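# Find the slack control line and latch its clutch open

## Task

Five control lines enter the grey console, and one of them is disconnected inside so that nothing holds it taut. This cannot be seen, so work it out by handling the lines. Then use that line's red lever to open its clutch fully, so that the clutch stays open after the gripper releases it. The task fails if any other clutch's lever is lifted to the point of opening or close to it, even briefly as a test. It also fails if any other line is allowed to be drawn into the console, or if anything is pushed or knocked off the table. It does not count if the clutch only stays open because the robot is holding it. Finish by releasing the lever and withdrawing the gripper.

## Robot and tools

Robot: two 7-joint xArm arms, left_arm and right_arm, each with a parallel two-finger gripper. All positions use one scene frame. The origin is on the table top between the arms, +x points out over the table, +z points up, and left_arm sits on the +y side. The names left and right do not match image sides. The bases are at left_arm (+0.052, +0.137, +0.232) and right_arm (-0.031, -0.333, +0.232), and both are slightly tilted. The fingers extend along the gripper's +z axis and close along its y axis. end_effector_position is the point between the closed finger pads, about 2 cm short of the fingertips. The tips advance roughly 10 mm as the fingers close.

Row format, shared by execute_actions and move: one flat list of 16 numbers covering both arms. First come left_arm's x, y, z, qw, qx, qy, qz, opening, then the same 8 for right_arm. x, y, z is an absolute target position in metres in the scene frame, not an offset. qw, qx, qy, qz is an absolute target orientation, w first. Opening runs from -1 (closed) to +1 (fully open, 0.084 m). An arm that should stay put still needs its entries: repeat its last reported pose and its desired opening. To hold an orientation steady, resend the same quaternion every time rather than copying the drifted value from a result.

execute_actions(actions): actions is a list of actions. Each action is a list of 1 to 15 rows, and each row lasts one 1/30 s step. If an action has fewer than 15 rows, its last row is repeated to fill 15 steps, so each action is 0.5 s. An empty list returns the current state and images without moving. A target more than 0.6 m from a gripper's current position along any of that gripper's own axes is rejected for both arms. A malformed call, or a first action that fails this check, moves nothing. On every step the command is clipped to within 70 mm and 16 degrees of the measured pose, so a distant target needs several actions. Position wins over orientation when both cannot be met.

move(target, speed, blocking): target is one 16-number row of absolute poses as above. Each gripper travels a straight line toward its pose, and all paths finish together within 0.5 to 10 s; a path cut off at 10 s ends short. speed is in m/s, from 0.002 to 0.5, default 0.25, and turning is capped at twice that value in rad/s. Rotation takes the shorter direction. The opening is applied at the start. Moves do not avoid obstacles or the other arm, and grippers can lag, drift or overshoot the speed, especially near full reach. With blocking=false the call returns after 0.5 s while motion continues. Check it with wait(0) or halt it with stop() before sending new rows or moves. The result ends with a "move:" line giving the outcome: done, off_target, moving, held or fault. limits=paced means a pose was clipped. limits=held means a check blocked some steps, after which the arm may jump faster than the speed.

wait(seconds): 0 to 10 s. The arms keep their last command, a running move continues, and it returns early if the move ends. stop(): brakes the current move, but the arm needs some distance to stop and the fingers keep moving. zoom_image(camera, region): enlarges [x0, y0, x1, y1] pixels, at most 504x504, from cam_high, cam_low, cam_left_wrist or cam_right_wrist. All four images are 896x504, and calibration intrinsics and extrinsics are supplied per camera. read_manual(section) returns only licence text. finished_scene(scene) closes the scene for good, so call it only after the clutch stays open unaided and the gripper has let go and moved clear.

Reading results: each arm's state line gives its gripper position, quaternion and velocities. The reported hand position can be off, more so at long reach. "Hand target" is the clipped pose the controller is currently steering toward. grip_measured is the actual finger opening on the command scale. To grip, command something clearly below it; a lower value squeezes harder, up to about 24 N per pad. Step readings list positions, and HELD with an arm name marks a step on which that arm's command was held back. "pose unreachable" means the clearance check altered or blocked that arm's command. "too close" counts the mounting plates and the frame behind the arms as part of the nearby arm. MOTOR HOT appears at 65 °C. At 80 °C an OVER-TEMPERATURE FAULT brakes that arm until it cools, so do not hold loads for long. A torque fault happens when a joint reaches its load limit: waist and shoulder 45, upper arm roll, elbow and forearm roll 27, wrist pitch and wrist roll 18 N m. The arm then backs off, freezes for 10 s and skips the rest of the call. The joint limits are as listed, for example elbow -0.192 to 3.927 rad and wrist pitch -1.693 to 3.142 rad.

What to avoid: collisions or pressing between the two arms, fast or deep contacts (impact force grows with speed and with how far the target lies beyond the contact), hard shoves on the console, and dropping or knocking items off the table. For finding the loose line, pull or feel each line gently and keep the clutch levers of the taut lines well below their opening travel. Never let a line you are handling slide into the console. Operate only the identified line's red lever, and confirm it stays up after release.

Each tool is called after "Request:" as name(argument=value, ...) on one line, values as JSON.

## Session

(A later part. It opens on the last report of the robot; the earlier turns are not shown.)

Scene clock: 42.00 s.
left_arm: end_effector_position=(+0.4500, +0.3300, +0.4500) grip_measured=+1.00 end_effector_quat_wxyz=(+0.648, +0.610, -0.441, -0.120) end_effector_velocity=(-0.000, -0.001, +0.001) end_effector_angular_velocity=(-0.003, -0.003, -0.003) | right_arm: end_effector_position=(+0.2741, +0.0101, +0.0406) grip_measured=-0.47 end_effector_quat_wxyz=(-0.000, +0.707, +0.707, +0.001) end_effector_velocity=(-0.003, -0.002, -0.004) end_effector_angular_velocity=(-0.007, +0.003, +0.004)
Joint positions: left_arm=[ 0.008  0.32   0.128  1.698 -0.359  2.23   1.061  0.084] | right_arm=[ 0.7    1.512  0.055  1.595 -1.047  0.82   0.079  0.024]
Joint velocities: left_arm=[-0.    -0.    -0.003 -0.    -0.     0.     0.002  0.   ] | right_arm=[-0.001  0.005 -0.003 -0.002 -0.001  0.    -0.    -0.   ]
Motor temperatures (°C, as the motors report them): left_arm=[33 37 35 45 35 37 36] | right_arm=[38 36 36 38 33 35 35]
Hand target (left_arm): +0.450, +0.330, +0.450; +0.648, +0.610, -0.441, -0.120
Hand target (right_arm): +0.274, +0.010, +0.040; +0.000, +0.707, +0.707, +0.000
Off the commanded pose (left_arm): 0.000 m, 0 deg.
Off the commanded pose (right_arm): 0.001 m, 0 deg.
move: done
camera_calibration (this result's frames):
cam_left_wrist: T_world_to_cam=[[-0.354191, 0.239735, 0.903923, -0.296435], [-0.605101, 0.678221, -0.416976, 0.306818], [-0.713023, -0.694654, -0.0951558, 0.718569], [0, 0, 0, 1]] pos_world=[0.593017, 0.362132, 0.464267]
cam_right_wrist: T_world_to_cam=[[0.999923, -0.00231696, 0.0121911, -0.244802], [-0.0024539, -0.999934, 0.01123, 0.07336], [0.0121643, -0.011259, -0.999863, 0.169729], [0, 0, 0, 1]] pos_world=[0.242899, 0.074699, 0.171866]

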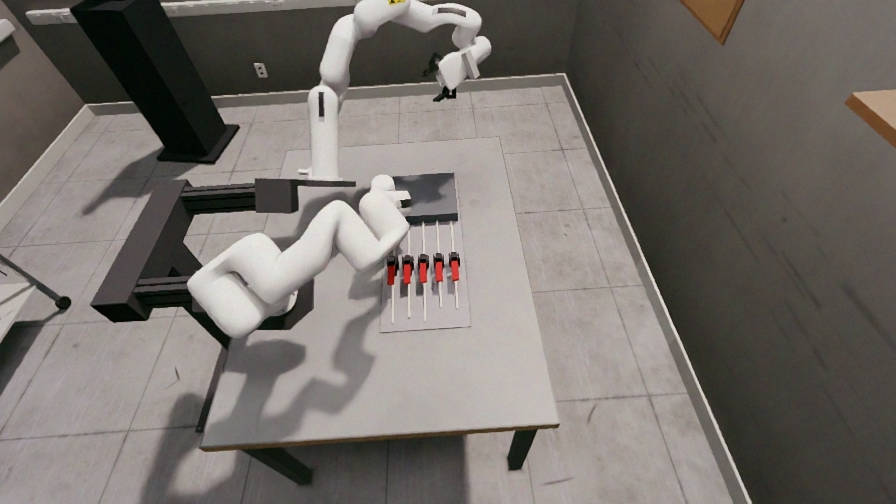

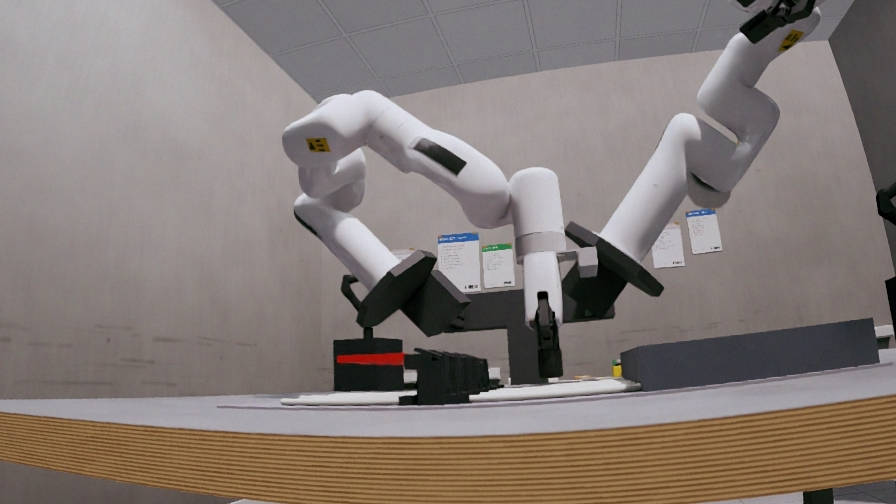

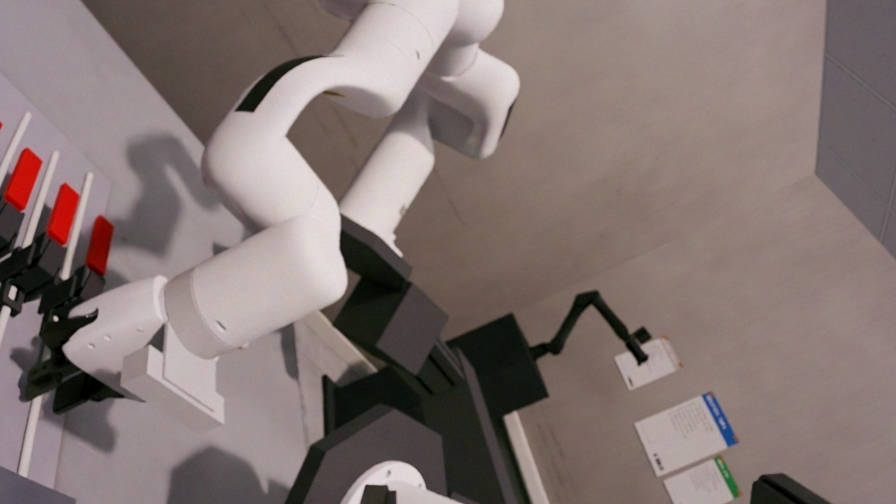

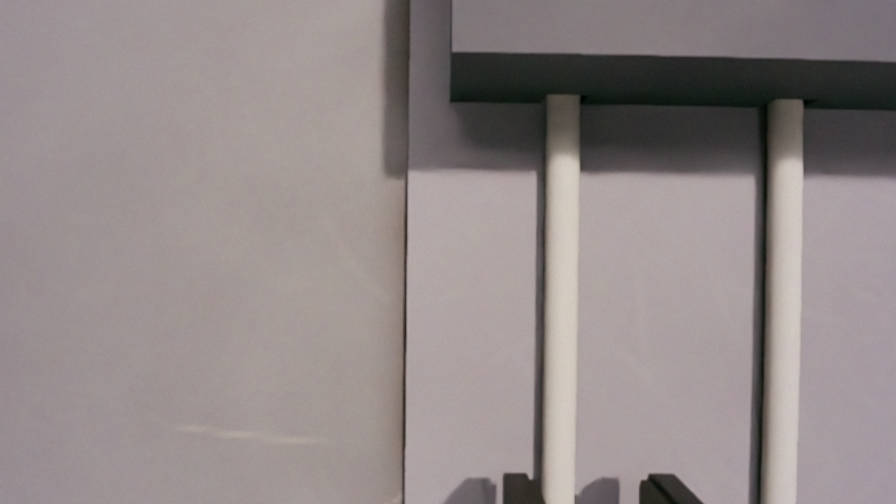

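Request:
execute_actions(actions=[[[0.45,0.33,0.45,0.648,0.61,-0.441,-0.12,1,0.272,0.01,0.022,0,0.707,0.707,0,-0.45]],[[0.45,0.33,0.45,0.648,0.61,-0.441,-0.12,1,0.26,0.01,0.022,0,0.707,0.707,0,-0.45]],[[0.45,0.33,0.45,0.648,0.61,-0.441,-0.12,1,0.25,0.01,0.022,0,0.707,0.707,0,-0.45]]])

Request:
execute_actions(actions=[[[0.45,0.33,0.45,0.648,0.61,-0.441,-0.12,1,0.264,0.01,0.022,0,0.707,0.707,0,-0.45]],[[0.45,0.33,0.45,0.648,0.61,-0.441,-0.12,1,0.264,0.01,0.052,0,0.707,0.707,0,-0.45]],[[0.45,0.33,0.45,0.648,0.61,-0.441,-0.12,1,0.326,0.01,0.052,0,0.707,0.707,0,-0.45]],[[0.45,0.33,0.45,0.648,0.61,-0.441,-0.12,1,0.326,0.01,0.022,0,0.707,0.707,0,-0.45]],[[0.45,0.33,0.45,0.648,0.61,-0.441,-0.12,1,0.314,0.01,0.022,0,0.707,0.707,0,-0.45]],[[0.45,0.33,0.45,0.648,0.61,-0.441,-0.12,1,0.304,0.01,0.022,0,0.707,0.707,0,-0.45]]])

Scene clock: 45.90 s.
left_arm: end_effector_position=(+0.4500, +0.3300, +0.4500) grip_measured=+1.00 end_effector_quat_wxyz=(+0.648, +0.610, -0.441, -0.120) end_effector_velocity=(+0.000, +0.000, -0.001) end_effector_angular_velocity=(+0.001, -0.000, +0.002) | right_arm: end_effector_position=(+0.2512, +0.0100, +0.0223) grip_measured=-0.47 end_effector_quat_wxyz=(+0.000, +0.708, +0.707, +0.001) end_effector_velocity=(-0.001, +0.000, +0.000) end_effector_angular_velocity=(+0.000, -0.001, +0.002)
Joint positions: left_arm=[ 0.008  0.32   0.128  1.698 -0.359  2.23   1.061  0.084] | right_arm=[ 0.715  1.545  0.04   1.572 -1.076  0.779  0.14   0.024]
Joint velocities: left_arm=[ 0.     0.     0.001  0.     0.001 -0.001  0.     0.   ] | right_arm=[ 0.002  0.     0.001 -0.002 -0.002 -0.001  0.002  0.   ]
Motor temperatures (°C, as the motors report them): left_arm=[33 37 35 45 35 37 36] | right_arm=[38 36 36 38 33 35 35]
Hand target (left_arm): +0.450, +0.330, +0.450; +0.648, +0.610, -0.441, -0.120
Hand target (right_arm): +0.250, +0.010, +0.022; +0.000, +0.707, +0.707, +0.000
Off the commanded pose (left_arm): 0.000 m, 0 deg.
Off the commanded pose (right_arm): 0.001 m, 0 deg.
Step readings (end_effector_position; steps 1 to 15: 1st action; 16 to 30: 2nd action; 31 to 45: 3rd action):
0: left_arm (+0.4500, +0.3300, +0.4500) | right_arm (+0.2739, +0.0098, +0.0401)
1: left_arm (+0.4500, +0.3300, +0.4500) | right_arm (+0.2739, +0.0098, +0.0400)
2: left_arm (+0.4500, +0.3300, +0.4500) | right_arm (+0.2740, +0.0103, +0.0390)
4: left_arm (+0.4500, +0.3300, +0.4500) | right_arm (+0.2739, +0.0110, +0.0317)
8: left_arm (+0.4500, +0.3300, +0.4500) | right_arm (+0.2715, +0.0092, +0.0229)
15: left_arm (+0.4500, +0.3300, +0.4500) | right_arm (+0.2719, +0.0101, +0.0226)
16: left_arm (+0.4500, +0.3300, +0.4500) | right_arm (+0.2719, +0.0101, +0.0226)
17: left_arm (+0.4500, +0.3300, +0.4500) | right_arm (+0.2712, +0.0101, +0.0226)
19: left_arm (+0.4500, +0.3300, +0.4500) | right_arm (+0.2678, +0.0102, +0.0229)
23: left_arm (+0.4500, +0.3300, +0.4500) | right_arm (+0.2614, +0.0107, +0.0226)
30: left_arm (+0.4500, +0.3300, +0.4500) | right_arm (+0.2608, +0.0105, +0.0225)
31: left_arm (+0.4500, +0.3300, +0.4500) | right_arm (+0.2607, +0.0105, +0.0225)
32: left_arm (+0.4500, +0.3300, +0.4500) | right_arm (+0.2600, +0.0104, +0.0225)
34: left_arm (+0.4500, +0.3300, +0.4500) | right_arm (+0.2556, +0.0100, +0.0224)
38: left_arm (+0.4500, +0.3300, +0.4500) | right_arm (+0.2517, +0.0100, +0.0224)
45: end_effector_position above
camera_calibration (this result's frames):
cam_left_wrist: T_world_to_cam=[[-0.354191, 0.239734, 0.903923, -0.296435], [-0.605101, 0.678221, -0.416976, 0.306818], [-0.713023, -0.694654, -0.0951563, 0.718569], [0, 0, 0, 1]] pos_world=[0.593017, 0.362132, 0.464267]
cam_right_wrist: T_world_to_cam=[[0.999911, -0.00357038, 0.0128283, -0.221615], [-0.00372049, -0.999925, 0.011696, 0.0737134], [0.0127856, -0.0117427, -0.999849, 0.15161], [0, 0, 0, 1]] pos_world=[0.219931, 0.0746969, 0.153568]

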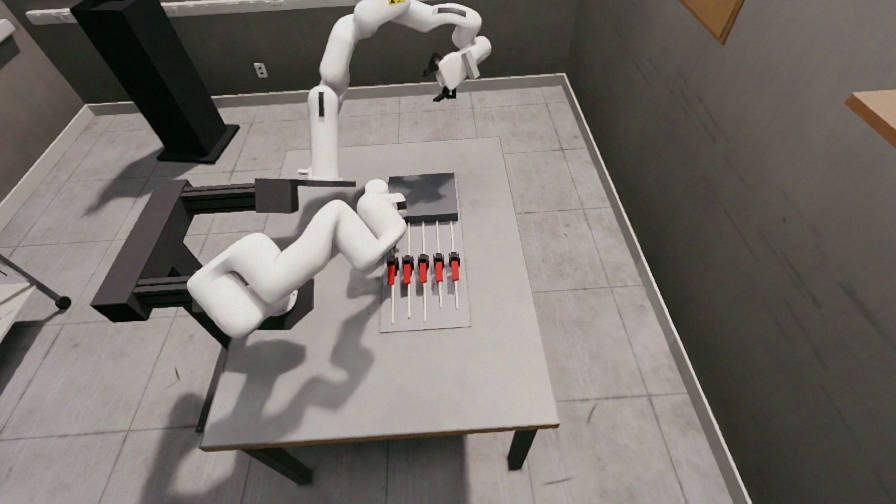

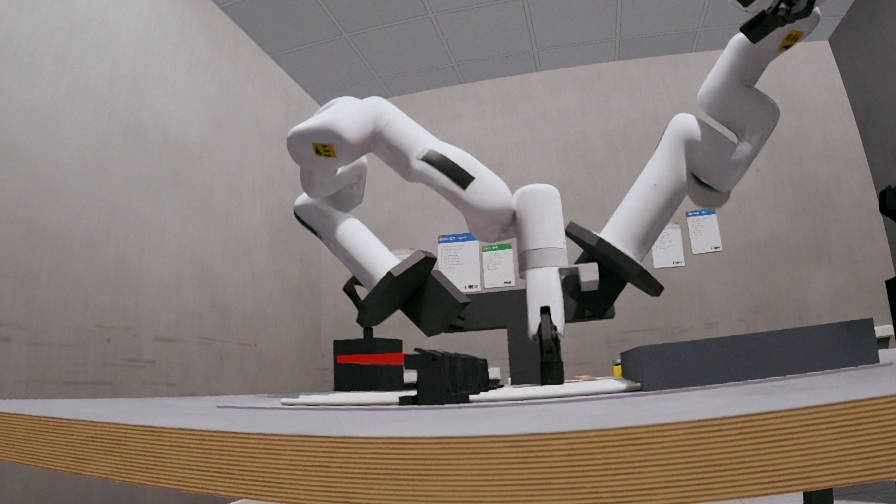

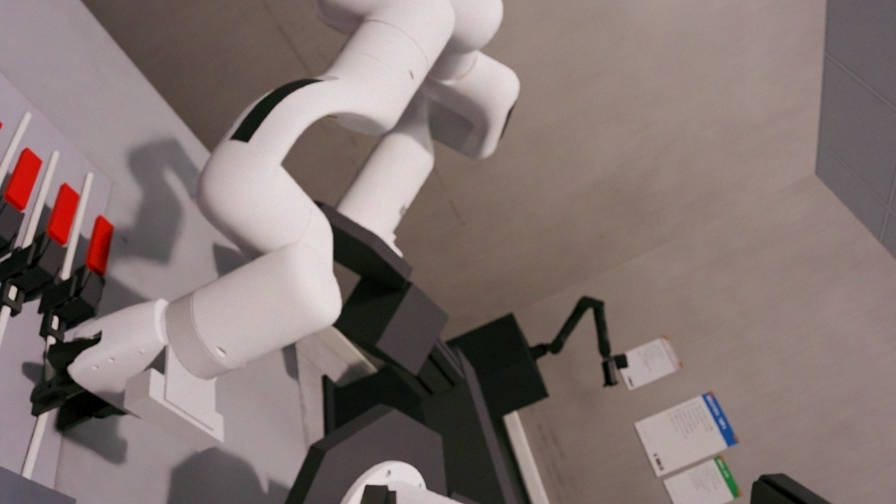

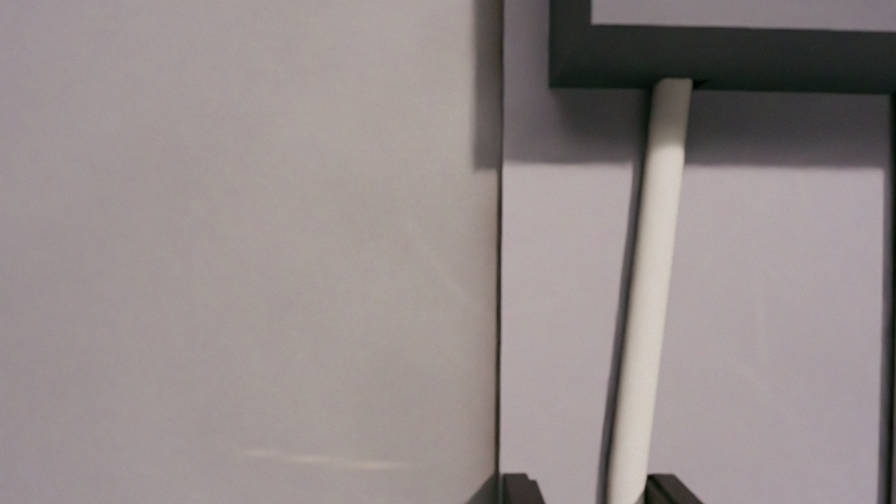

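Scene clock: 48.90 s.
left_arm: end_effector_position=(+0.4500, +0.3300, +0.4500) grip_measured=+1.00 end_effector_quat_wxyz=(+0.648, +0.610, -0.441, -0.120) end_effector_velocity=(+0.001, +0.000, -0.001) end_effector_angular_velocity=(+0.000, -0.000, +0.004) | right_arm: end_effector_position=(+0.3048, +0.0101, +0.0224) grip_measured=-0.47 end_effector_quat_wxyz=(+0.000, +0.707, +0.707, +0.001) end_effector_velocity=(-0.001, +0.000, -0.000) end_effector_angular_velocity=(-0.000, +0.000, +0.001)
Joint positions: left_arm=[ 0.008  0.32   0.128  1.698 -0.359  2.23   1.061  0.084] | right_arm=[ 0.663  1.568  0.034  1.702 -1.031  0.825  0.     0.024]
Joint velocities: left_arm=[ 0.002 -0.     0.001 -0.    -0.    -0.003  0.001  0.   ] | right_arm=[ 0.001  0.    -0.    -0.002  0.    -0.001  0.001  0.   ]
Motor temperatures (°C, as the motors report them): left_arm=[33 37 35 45 35 37 36] | right_arm=[38 36 36 38 33 35 35]
Hand target (left_arm): +0.450, +0.330, +0.450; +0.648, +0.610, -0.441, -0.120
Hand target (right_arm): +0.304, +0.010, +0.022; +0.000, +0.707, +0.707, +0.000
Off the commanded pose (left_arm): 0.000 m, 0 deg.
Off the commanded pose (right_arm): 0.001 m, 0 deg.
Step readings (end_effector_position; steps 1 to 15: 1st action; 16 to 30: 2nd action; 31 to 45: 3rd action; 46 to 60: 4th action; 61 to 75: 5th action; 76 to 90: 6th action):
0: left_arm (+0.4500, +0.3300, +0.4500) | right_arm (+0.2512, +0.0100, +0.0223)
1: left_arm (+0.4500, +0.3300, +0.4500) | right_arm (+0.2512, +0.0100, +0.0223)
2: left_arm (+0.4500, +0.3300, +0.4500) | right_arm (+0.2519, +0.0100, +0.0223)
4: left_arm (+0.4500, +0.3300, +0.4500) | right_arm (+0.2539, +0.0102, +0.0218)
8: left_arm (+0.4500, +0.3300, +0.4500) | right_arm (+0.2553, +0.0105, +0.0215)
15: left_arm (+0.4500, +0.3300, +0.4500) | right_arm (+0.2645, +0.0107, +0.0221)
16: left_arm (+0.4500, +0.3300, +0.4500) | right_arm (+0.2647, +0.0106, +0.0222)
17: left_arm (+0.4500, +0.3300, +0.4500) | right_arm (+0.2644, +0.0102, +0.0233)
19: left_arm (+0.4500, +0.3300, +0.4500) | right_arm (+0.2651, +0.0059, +0.0319)
23: left_arm (+0.4500, +0.3300, +0.4500) | right_arm (+0.2680, +0.0109, +0.0508)
30: left_arm (+0.4500, +0.3300, +0.4500) | right_arm (+0.2639, +0.0092, +0.0509)
31: left_arm (+0.4500, +0.3300, +0.4500) | right_arm (+0.2640, +0.0094, +0.0512)
32: left_arm (+0.4500, +0.3300, +0.4500) | right_arm (+0.2651, +0.0095, +0.0513)
34: left_arm (+0.4500, +0.3300, +0.4500) | right_arm (+0.2789, +0.0093, +0.0515)
38: left_arm (+0.4500, +0.3300, +0.4500) | right_arm (+0.3269, +0.0049, +0.0541)
45: left_arm (+0.4500, +0.3300, +0.4500) | right_arm (+0.3229, +0.0103, +0.0513)
46: left_arm (+0.4500, +0.3300, +0.4500) | right_arm (+0.3237, +0.0103, +0.0514)
47: left_arm (+0.4500, +0.3300, +0.4500) | right_arm (+0.3249, +0.0107, +0.0505)
49: left_arm (+0.4500, +0.3300, +0.4500) | right_arm (+0.3272, +0.0117, +0.0403)
53: left_arm (+0.4500, +0.3300, +0.4500) | right_arm (+0.3239, +0.0076, +0.0226)
60: left_arm (+0.4500, +0.3300, +0.4500) | right_arm (+0.3257, +0.0102, +0.0228)
61: left_arm (+0.4500, +0.3300, +0.4500) | right_arm (+0.3257, +0.0102, +0.0227)
62: left_arm (+0.4500, +0.3300, +0.4500) | right_arm (+0.3251, +0.0102, +0.0227)
64: left_arm (+0.4500, +0.3300, +0.4500) | right_arm (+0.3215, +0.0100, +0.0230)
68: left_arm (+0.4500, +0.3300, +0.4500) | right_arm (+0.3156, +0.0106, +0.0227)
75: left_arm (+0.4500, +0.3300, +0.4500) | right_arm (+0.3149, +0.0104, +0.0226)
76: left_arm (+0.4500, +0.3300, +0.4500) | right_arm (+0.3149, +0.0104, +0.0226)
77: left_arm (+0.4500, +0.3300, +0.4500) | right_arm (+0.3142, +0.0103, +0.0226)
79: left_arm (+0.4500, +0.3300, +0.4500) | right_arm (+0.3096, +0.0099, +0.0225)
83: left_arm (+0.4500, +0.3300, +0.4500) | right_arm (+0.3050, +0.0102, +0.0224)
90: end_effector_position above
camera_calibration (this result's frames):
cam_left_wrist: T_world_to_cam=[[-0.354191, 0.239734, 0.903923, -0.296435], [-0.605101, 0.678221, -0.416976, 0.306818], [-0.713023, -0.694654, -0.095156, 0.718569], [0, 0, 0, 1]] pos_world=[0.593017, 0.362132, 0.464267]
cam_right_wrist: T_world_to_cam=[[0.999918, -0.0031554, 0.0124093, -0.275219], [-0.00329529, -0.999931, 0.011269, 0.0739547], [0.0123729, -0.011309, -0.999859, 0.151111], [0, 0, 0, 1]] pos_world=[0.27357, 0.0747901, 0.153671]

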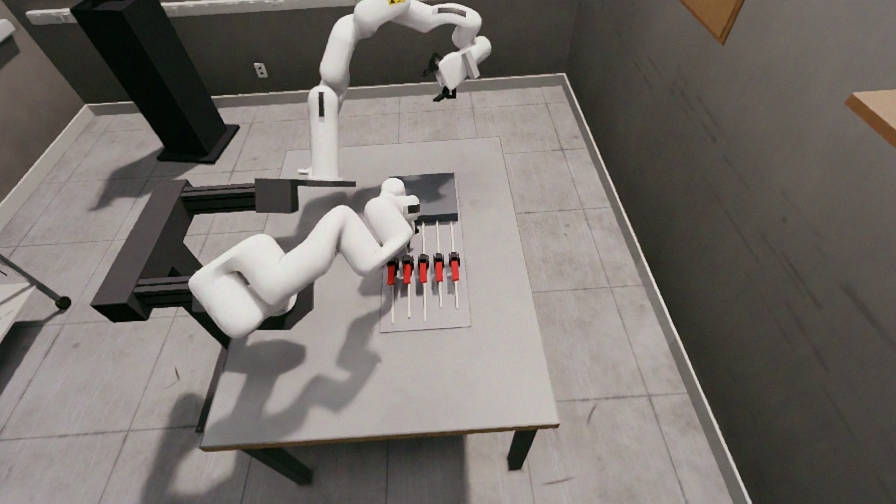

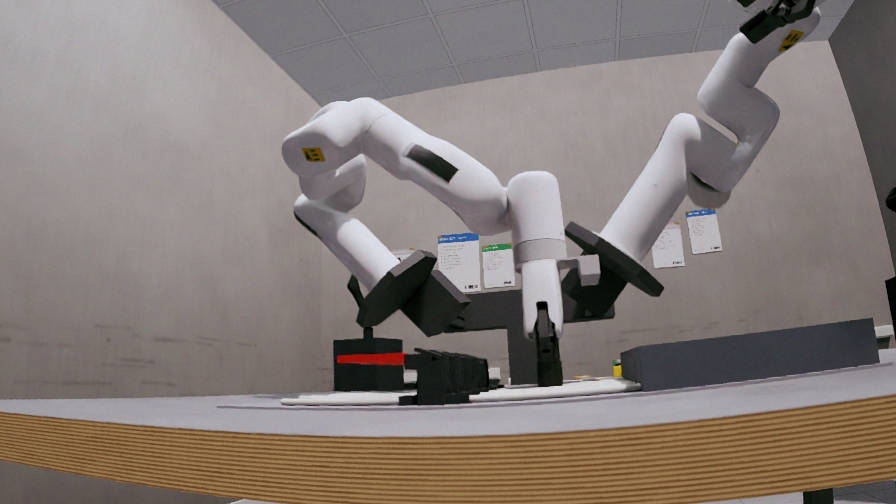

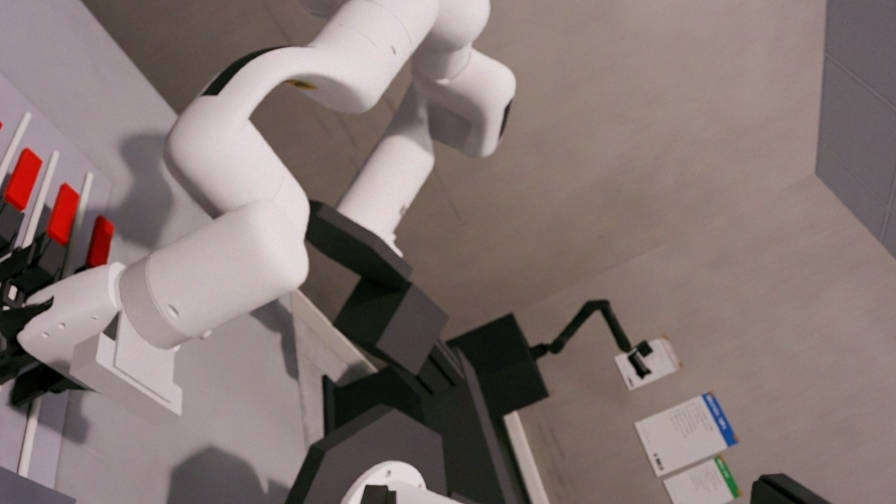

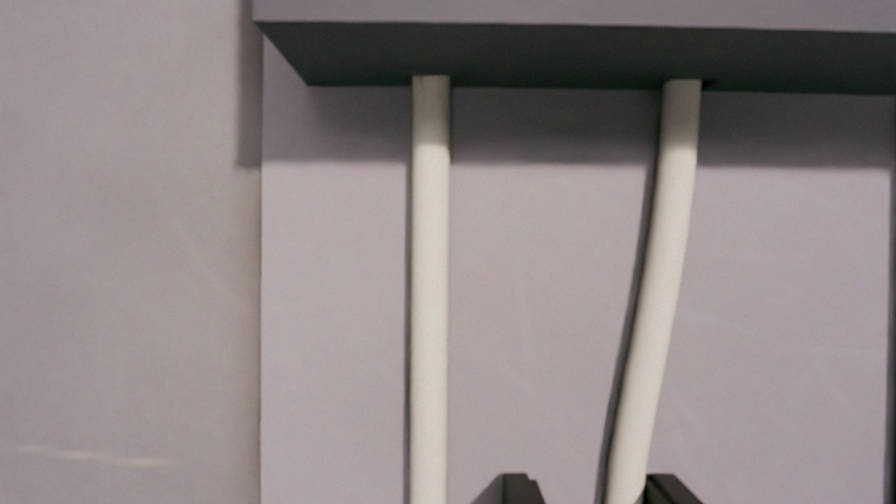

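Line 2 looks curved; check after release.

Request:
execute_actions(actions=[[[0.45,0.33,0.45,0.648,0.61,-0.441,-0.12,1,0.312,0.01,0.022,0,0.707,0.707,0,-0.45]],[[0.45,0.33,0.45,0.648,0.61,-0.441,-0.12,1,0.314,0.0,0.07,0,0.707,0.707,0,-0.45]],[[0.45,0.33,0.45,0.648,0.61,-0.441,-0.12,1,0.326,-0.03,0.125,0,0.707,0.707,0,-0.45]]])

Scene clock: 51.83 s.
left_arm: end_effector_position=(+0.4500, +0.3300, +0.4500) grip_measured=+1.00 end_effector_quat_wxyz=(+0.648, +0.610, -0.441, -0.120) end_effector_velocity=(+0.000, -0.000, +0.000) end_effector_angular_velocity=(+0.000, -0.000, +0.001) | right_arm: end_effector_position=(+0.3247, -0.0300, +0.1233) grip_measured=-0.47 end_effector_quat_wxyz=(+0.000, +0.707, +0.708, -0.002) end_effector_velocity=(-0.000, -0.002, +0.007) end_effector_angular_velocity=(+0.006, -0.001, +0.001)
Joint positions: left_arm=[ 0.008  0.32   0.128  1.698 -0.359  2.23   1.061  0.084] | right_arm=[ 0.667  1.261  0.098  1.473 -0.978  0.923 -0.044  0.024]
Joint velocities: left_arm=[-0.     0.    -0.     0.    -0.001 -0.001 -0.001  0.   ] | right_arm=[ 0.    -0.02   0.005 -0.018  0.001 -0.001  0.     0.   ]
Motor temperatures (°C, as the motors report them): left_arm=[33 37 35 45 35 37 36] | right_arm=[38 36 36 38 33 35 35]
Hand target (left_arm): +0.450, +0.330, +0.450; +0.648, +0.610, -0.441, -0.120
Hand target (right_arm): +0.326, -0.030, +0.125; -0.000, +0.707, +0.707, -0.000
Off the commanded pose (left_arm): 0.000 m, 0 deg.
Off the commanded pose (right_arm): 0.002 m, 0 deg.
Step readings (end_effector_position; steps 1 to 15: 1st action; 16 to 30: 2nd action; 31 to 45: 3rd action):
0: left_arm (+0.4500, +0.3300, +0.4500) | right_arm (+0.3042, +0.0100, +0.0221)
1: left_arm (+0.4500, +0.3300, +0.4500) | right_arm (+0.3042, +0.0100, +0.0221)
2: left_arm (+0.4500, +0.3300, +0.4500) | right_arm (+0.3047, +0.0101, +0.0221)
4: left_arm (+0.4500, +0.3300, +0.4500) | right_arm (+0.3059, +0.0103, +0.0217)
8: left_arm (+0.4500, +0.3300, +0.4500) | right_arm (+0.3068, +0.0105, +0.0216)
15: left_arm (+0.4500, +0.3300, +0.4500) | right_arm (+0.3079, +0.0105, +0.0215)
16: left_arm (+0.4500, +0.3300, +0.4500) | right_arm (+0.3080, +0.0105, +0.0215)
17: left_arm (+0.4500, +0.3300, +0.4500) | right_arm (+0.3080, +0.0101, +0.0224)
19: left_arm (+0.4500, +0.3300, +0.4500) | right_arm (+0.3102, +0.0036, +0.0324)
23: left_arm (+0.4500, +0.3300, +0.4500) | right_arm (+0.3212, +0.0030, +0.0659)
30: left_arm (+0.4500, +0.3300, +0.4500) | right_arm (+0.3135, -0.0009, +0.0680)
31: left_arm (+0.4500, +0.3300, +0.4500) | right_arm (+0.3136, -0.0007, +0.0684)
32: left_arm (+0.4500, +0.3300, +0.4500) | right_arm (+0.3136, -0.0012, +0.0696)
34: left_arm (+0.4500, +0.3300, +0.4500) | right_arm (+0.3136, -0.0088, +0.0803)
38: left_arm (+0.4500, +0.3300, +0.4500) | right_arm (+0.3303, -0.0219, +0.1191)
45: end_effector_position above
camera_calibration (this result's frames):
cam_left_wrist: T_world_to_cam=[[-0.354191, 0.239734, 0.903923, -0.296435], [-0.605101, 0.678221, -0.416976, 0.306818], [-0.713023, -0.694654, -0.095156, 0.718569], [0, 0, 0, 1]] pos_world=[0.593017, 0.362132, 0.464267]
cam_right_wrist: T_world_to_cam=[[0.999958, -0.00103578, 0.00914394, -0.296127], [-0.0011667, -0.999897, 0.014325, 0.0316565], [0.00912815, -0.014335, -0.999856, 0.252253], [0, 0, 0, 1]] pos_world=[0.293849, 0.0349625, 0.254471]

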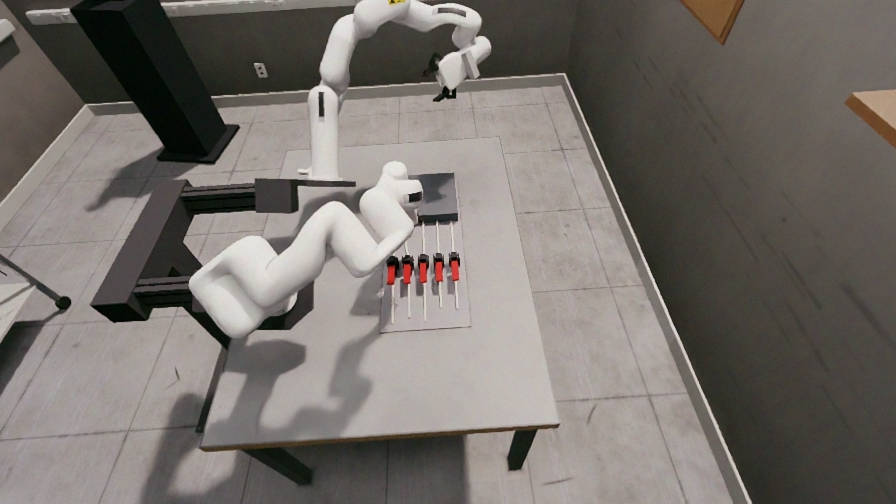

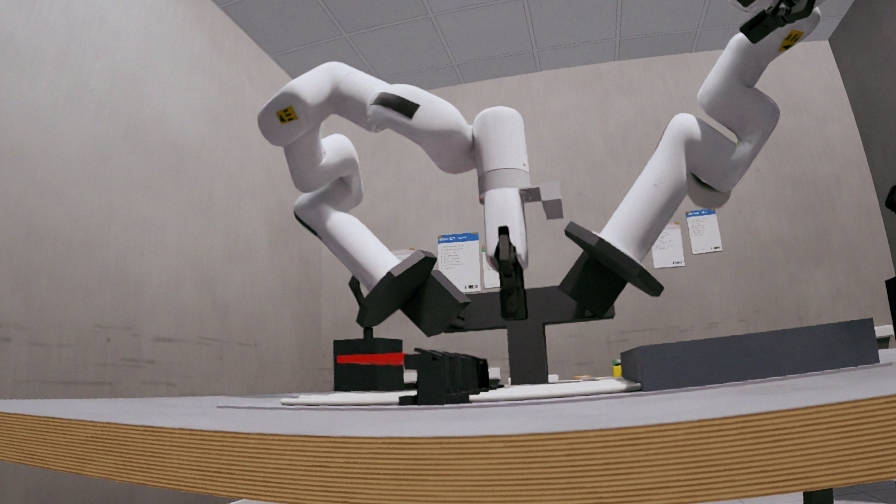

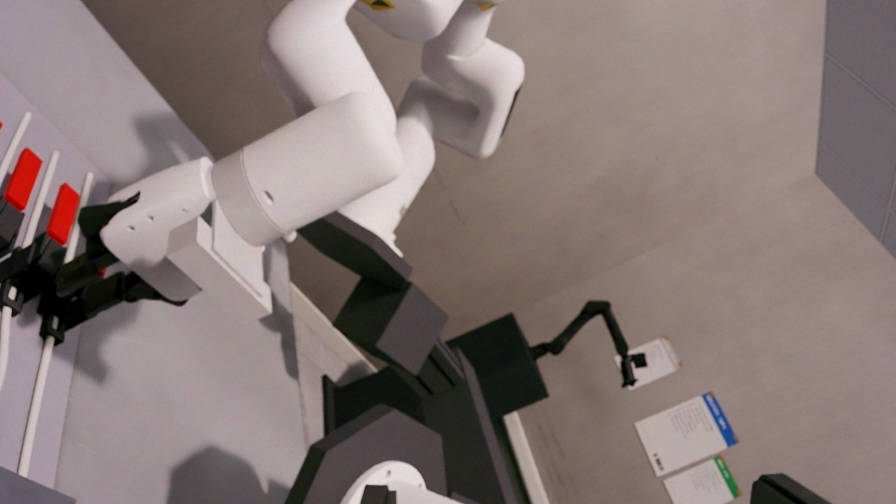

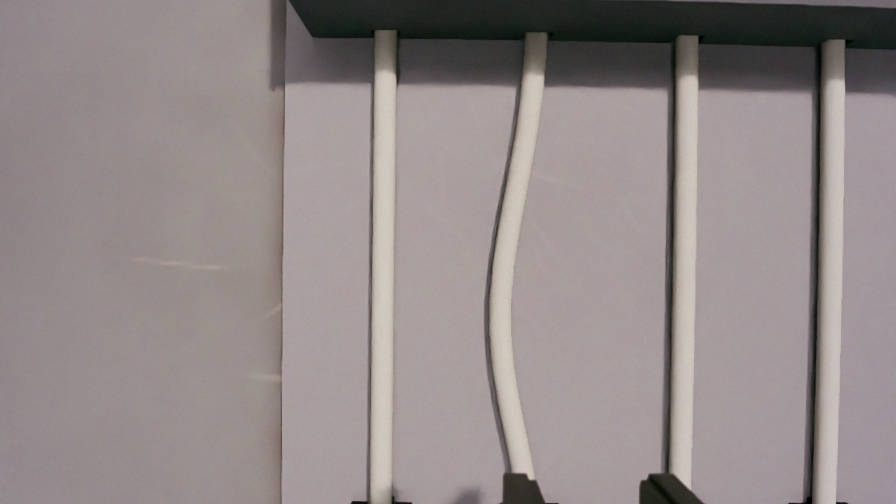

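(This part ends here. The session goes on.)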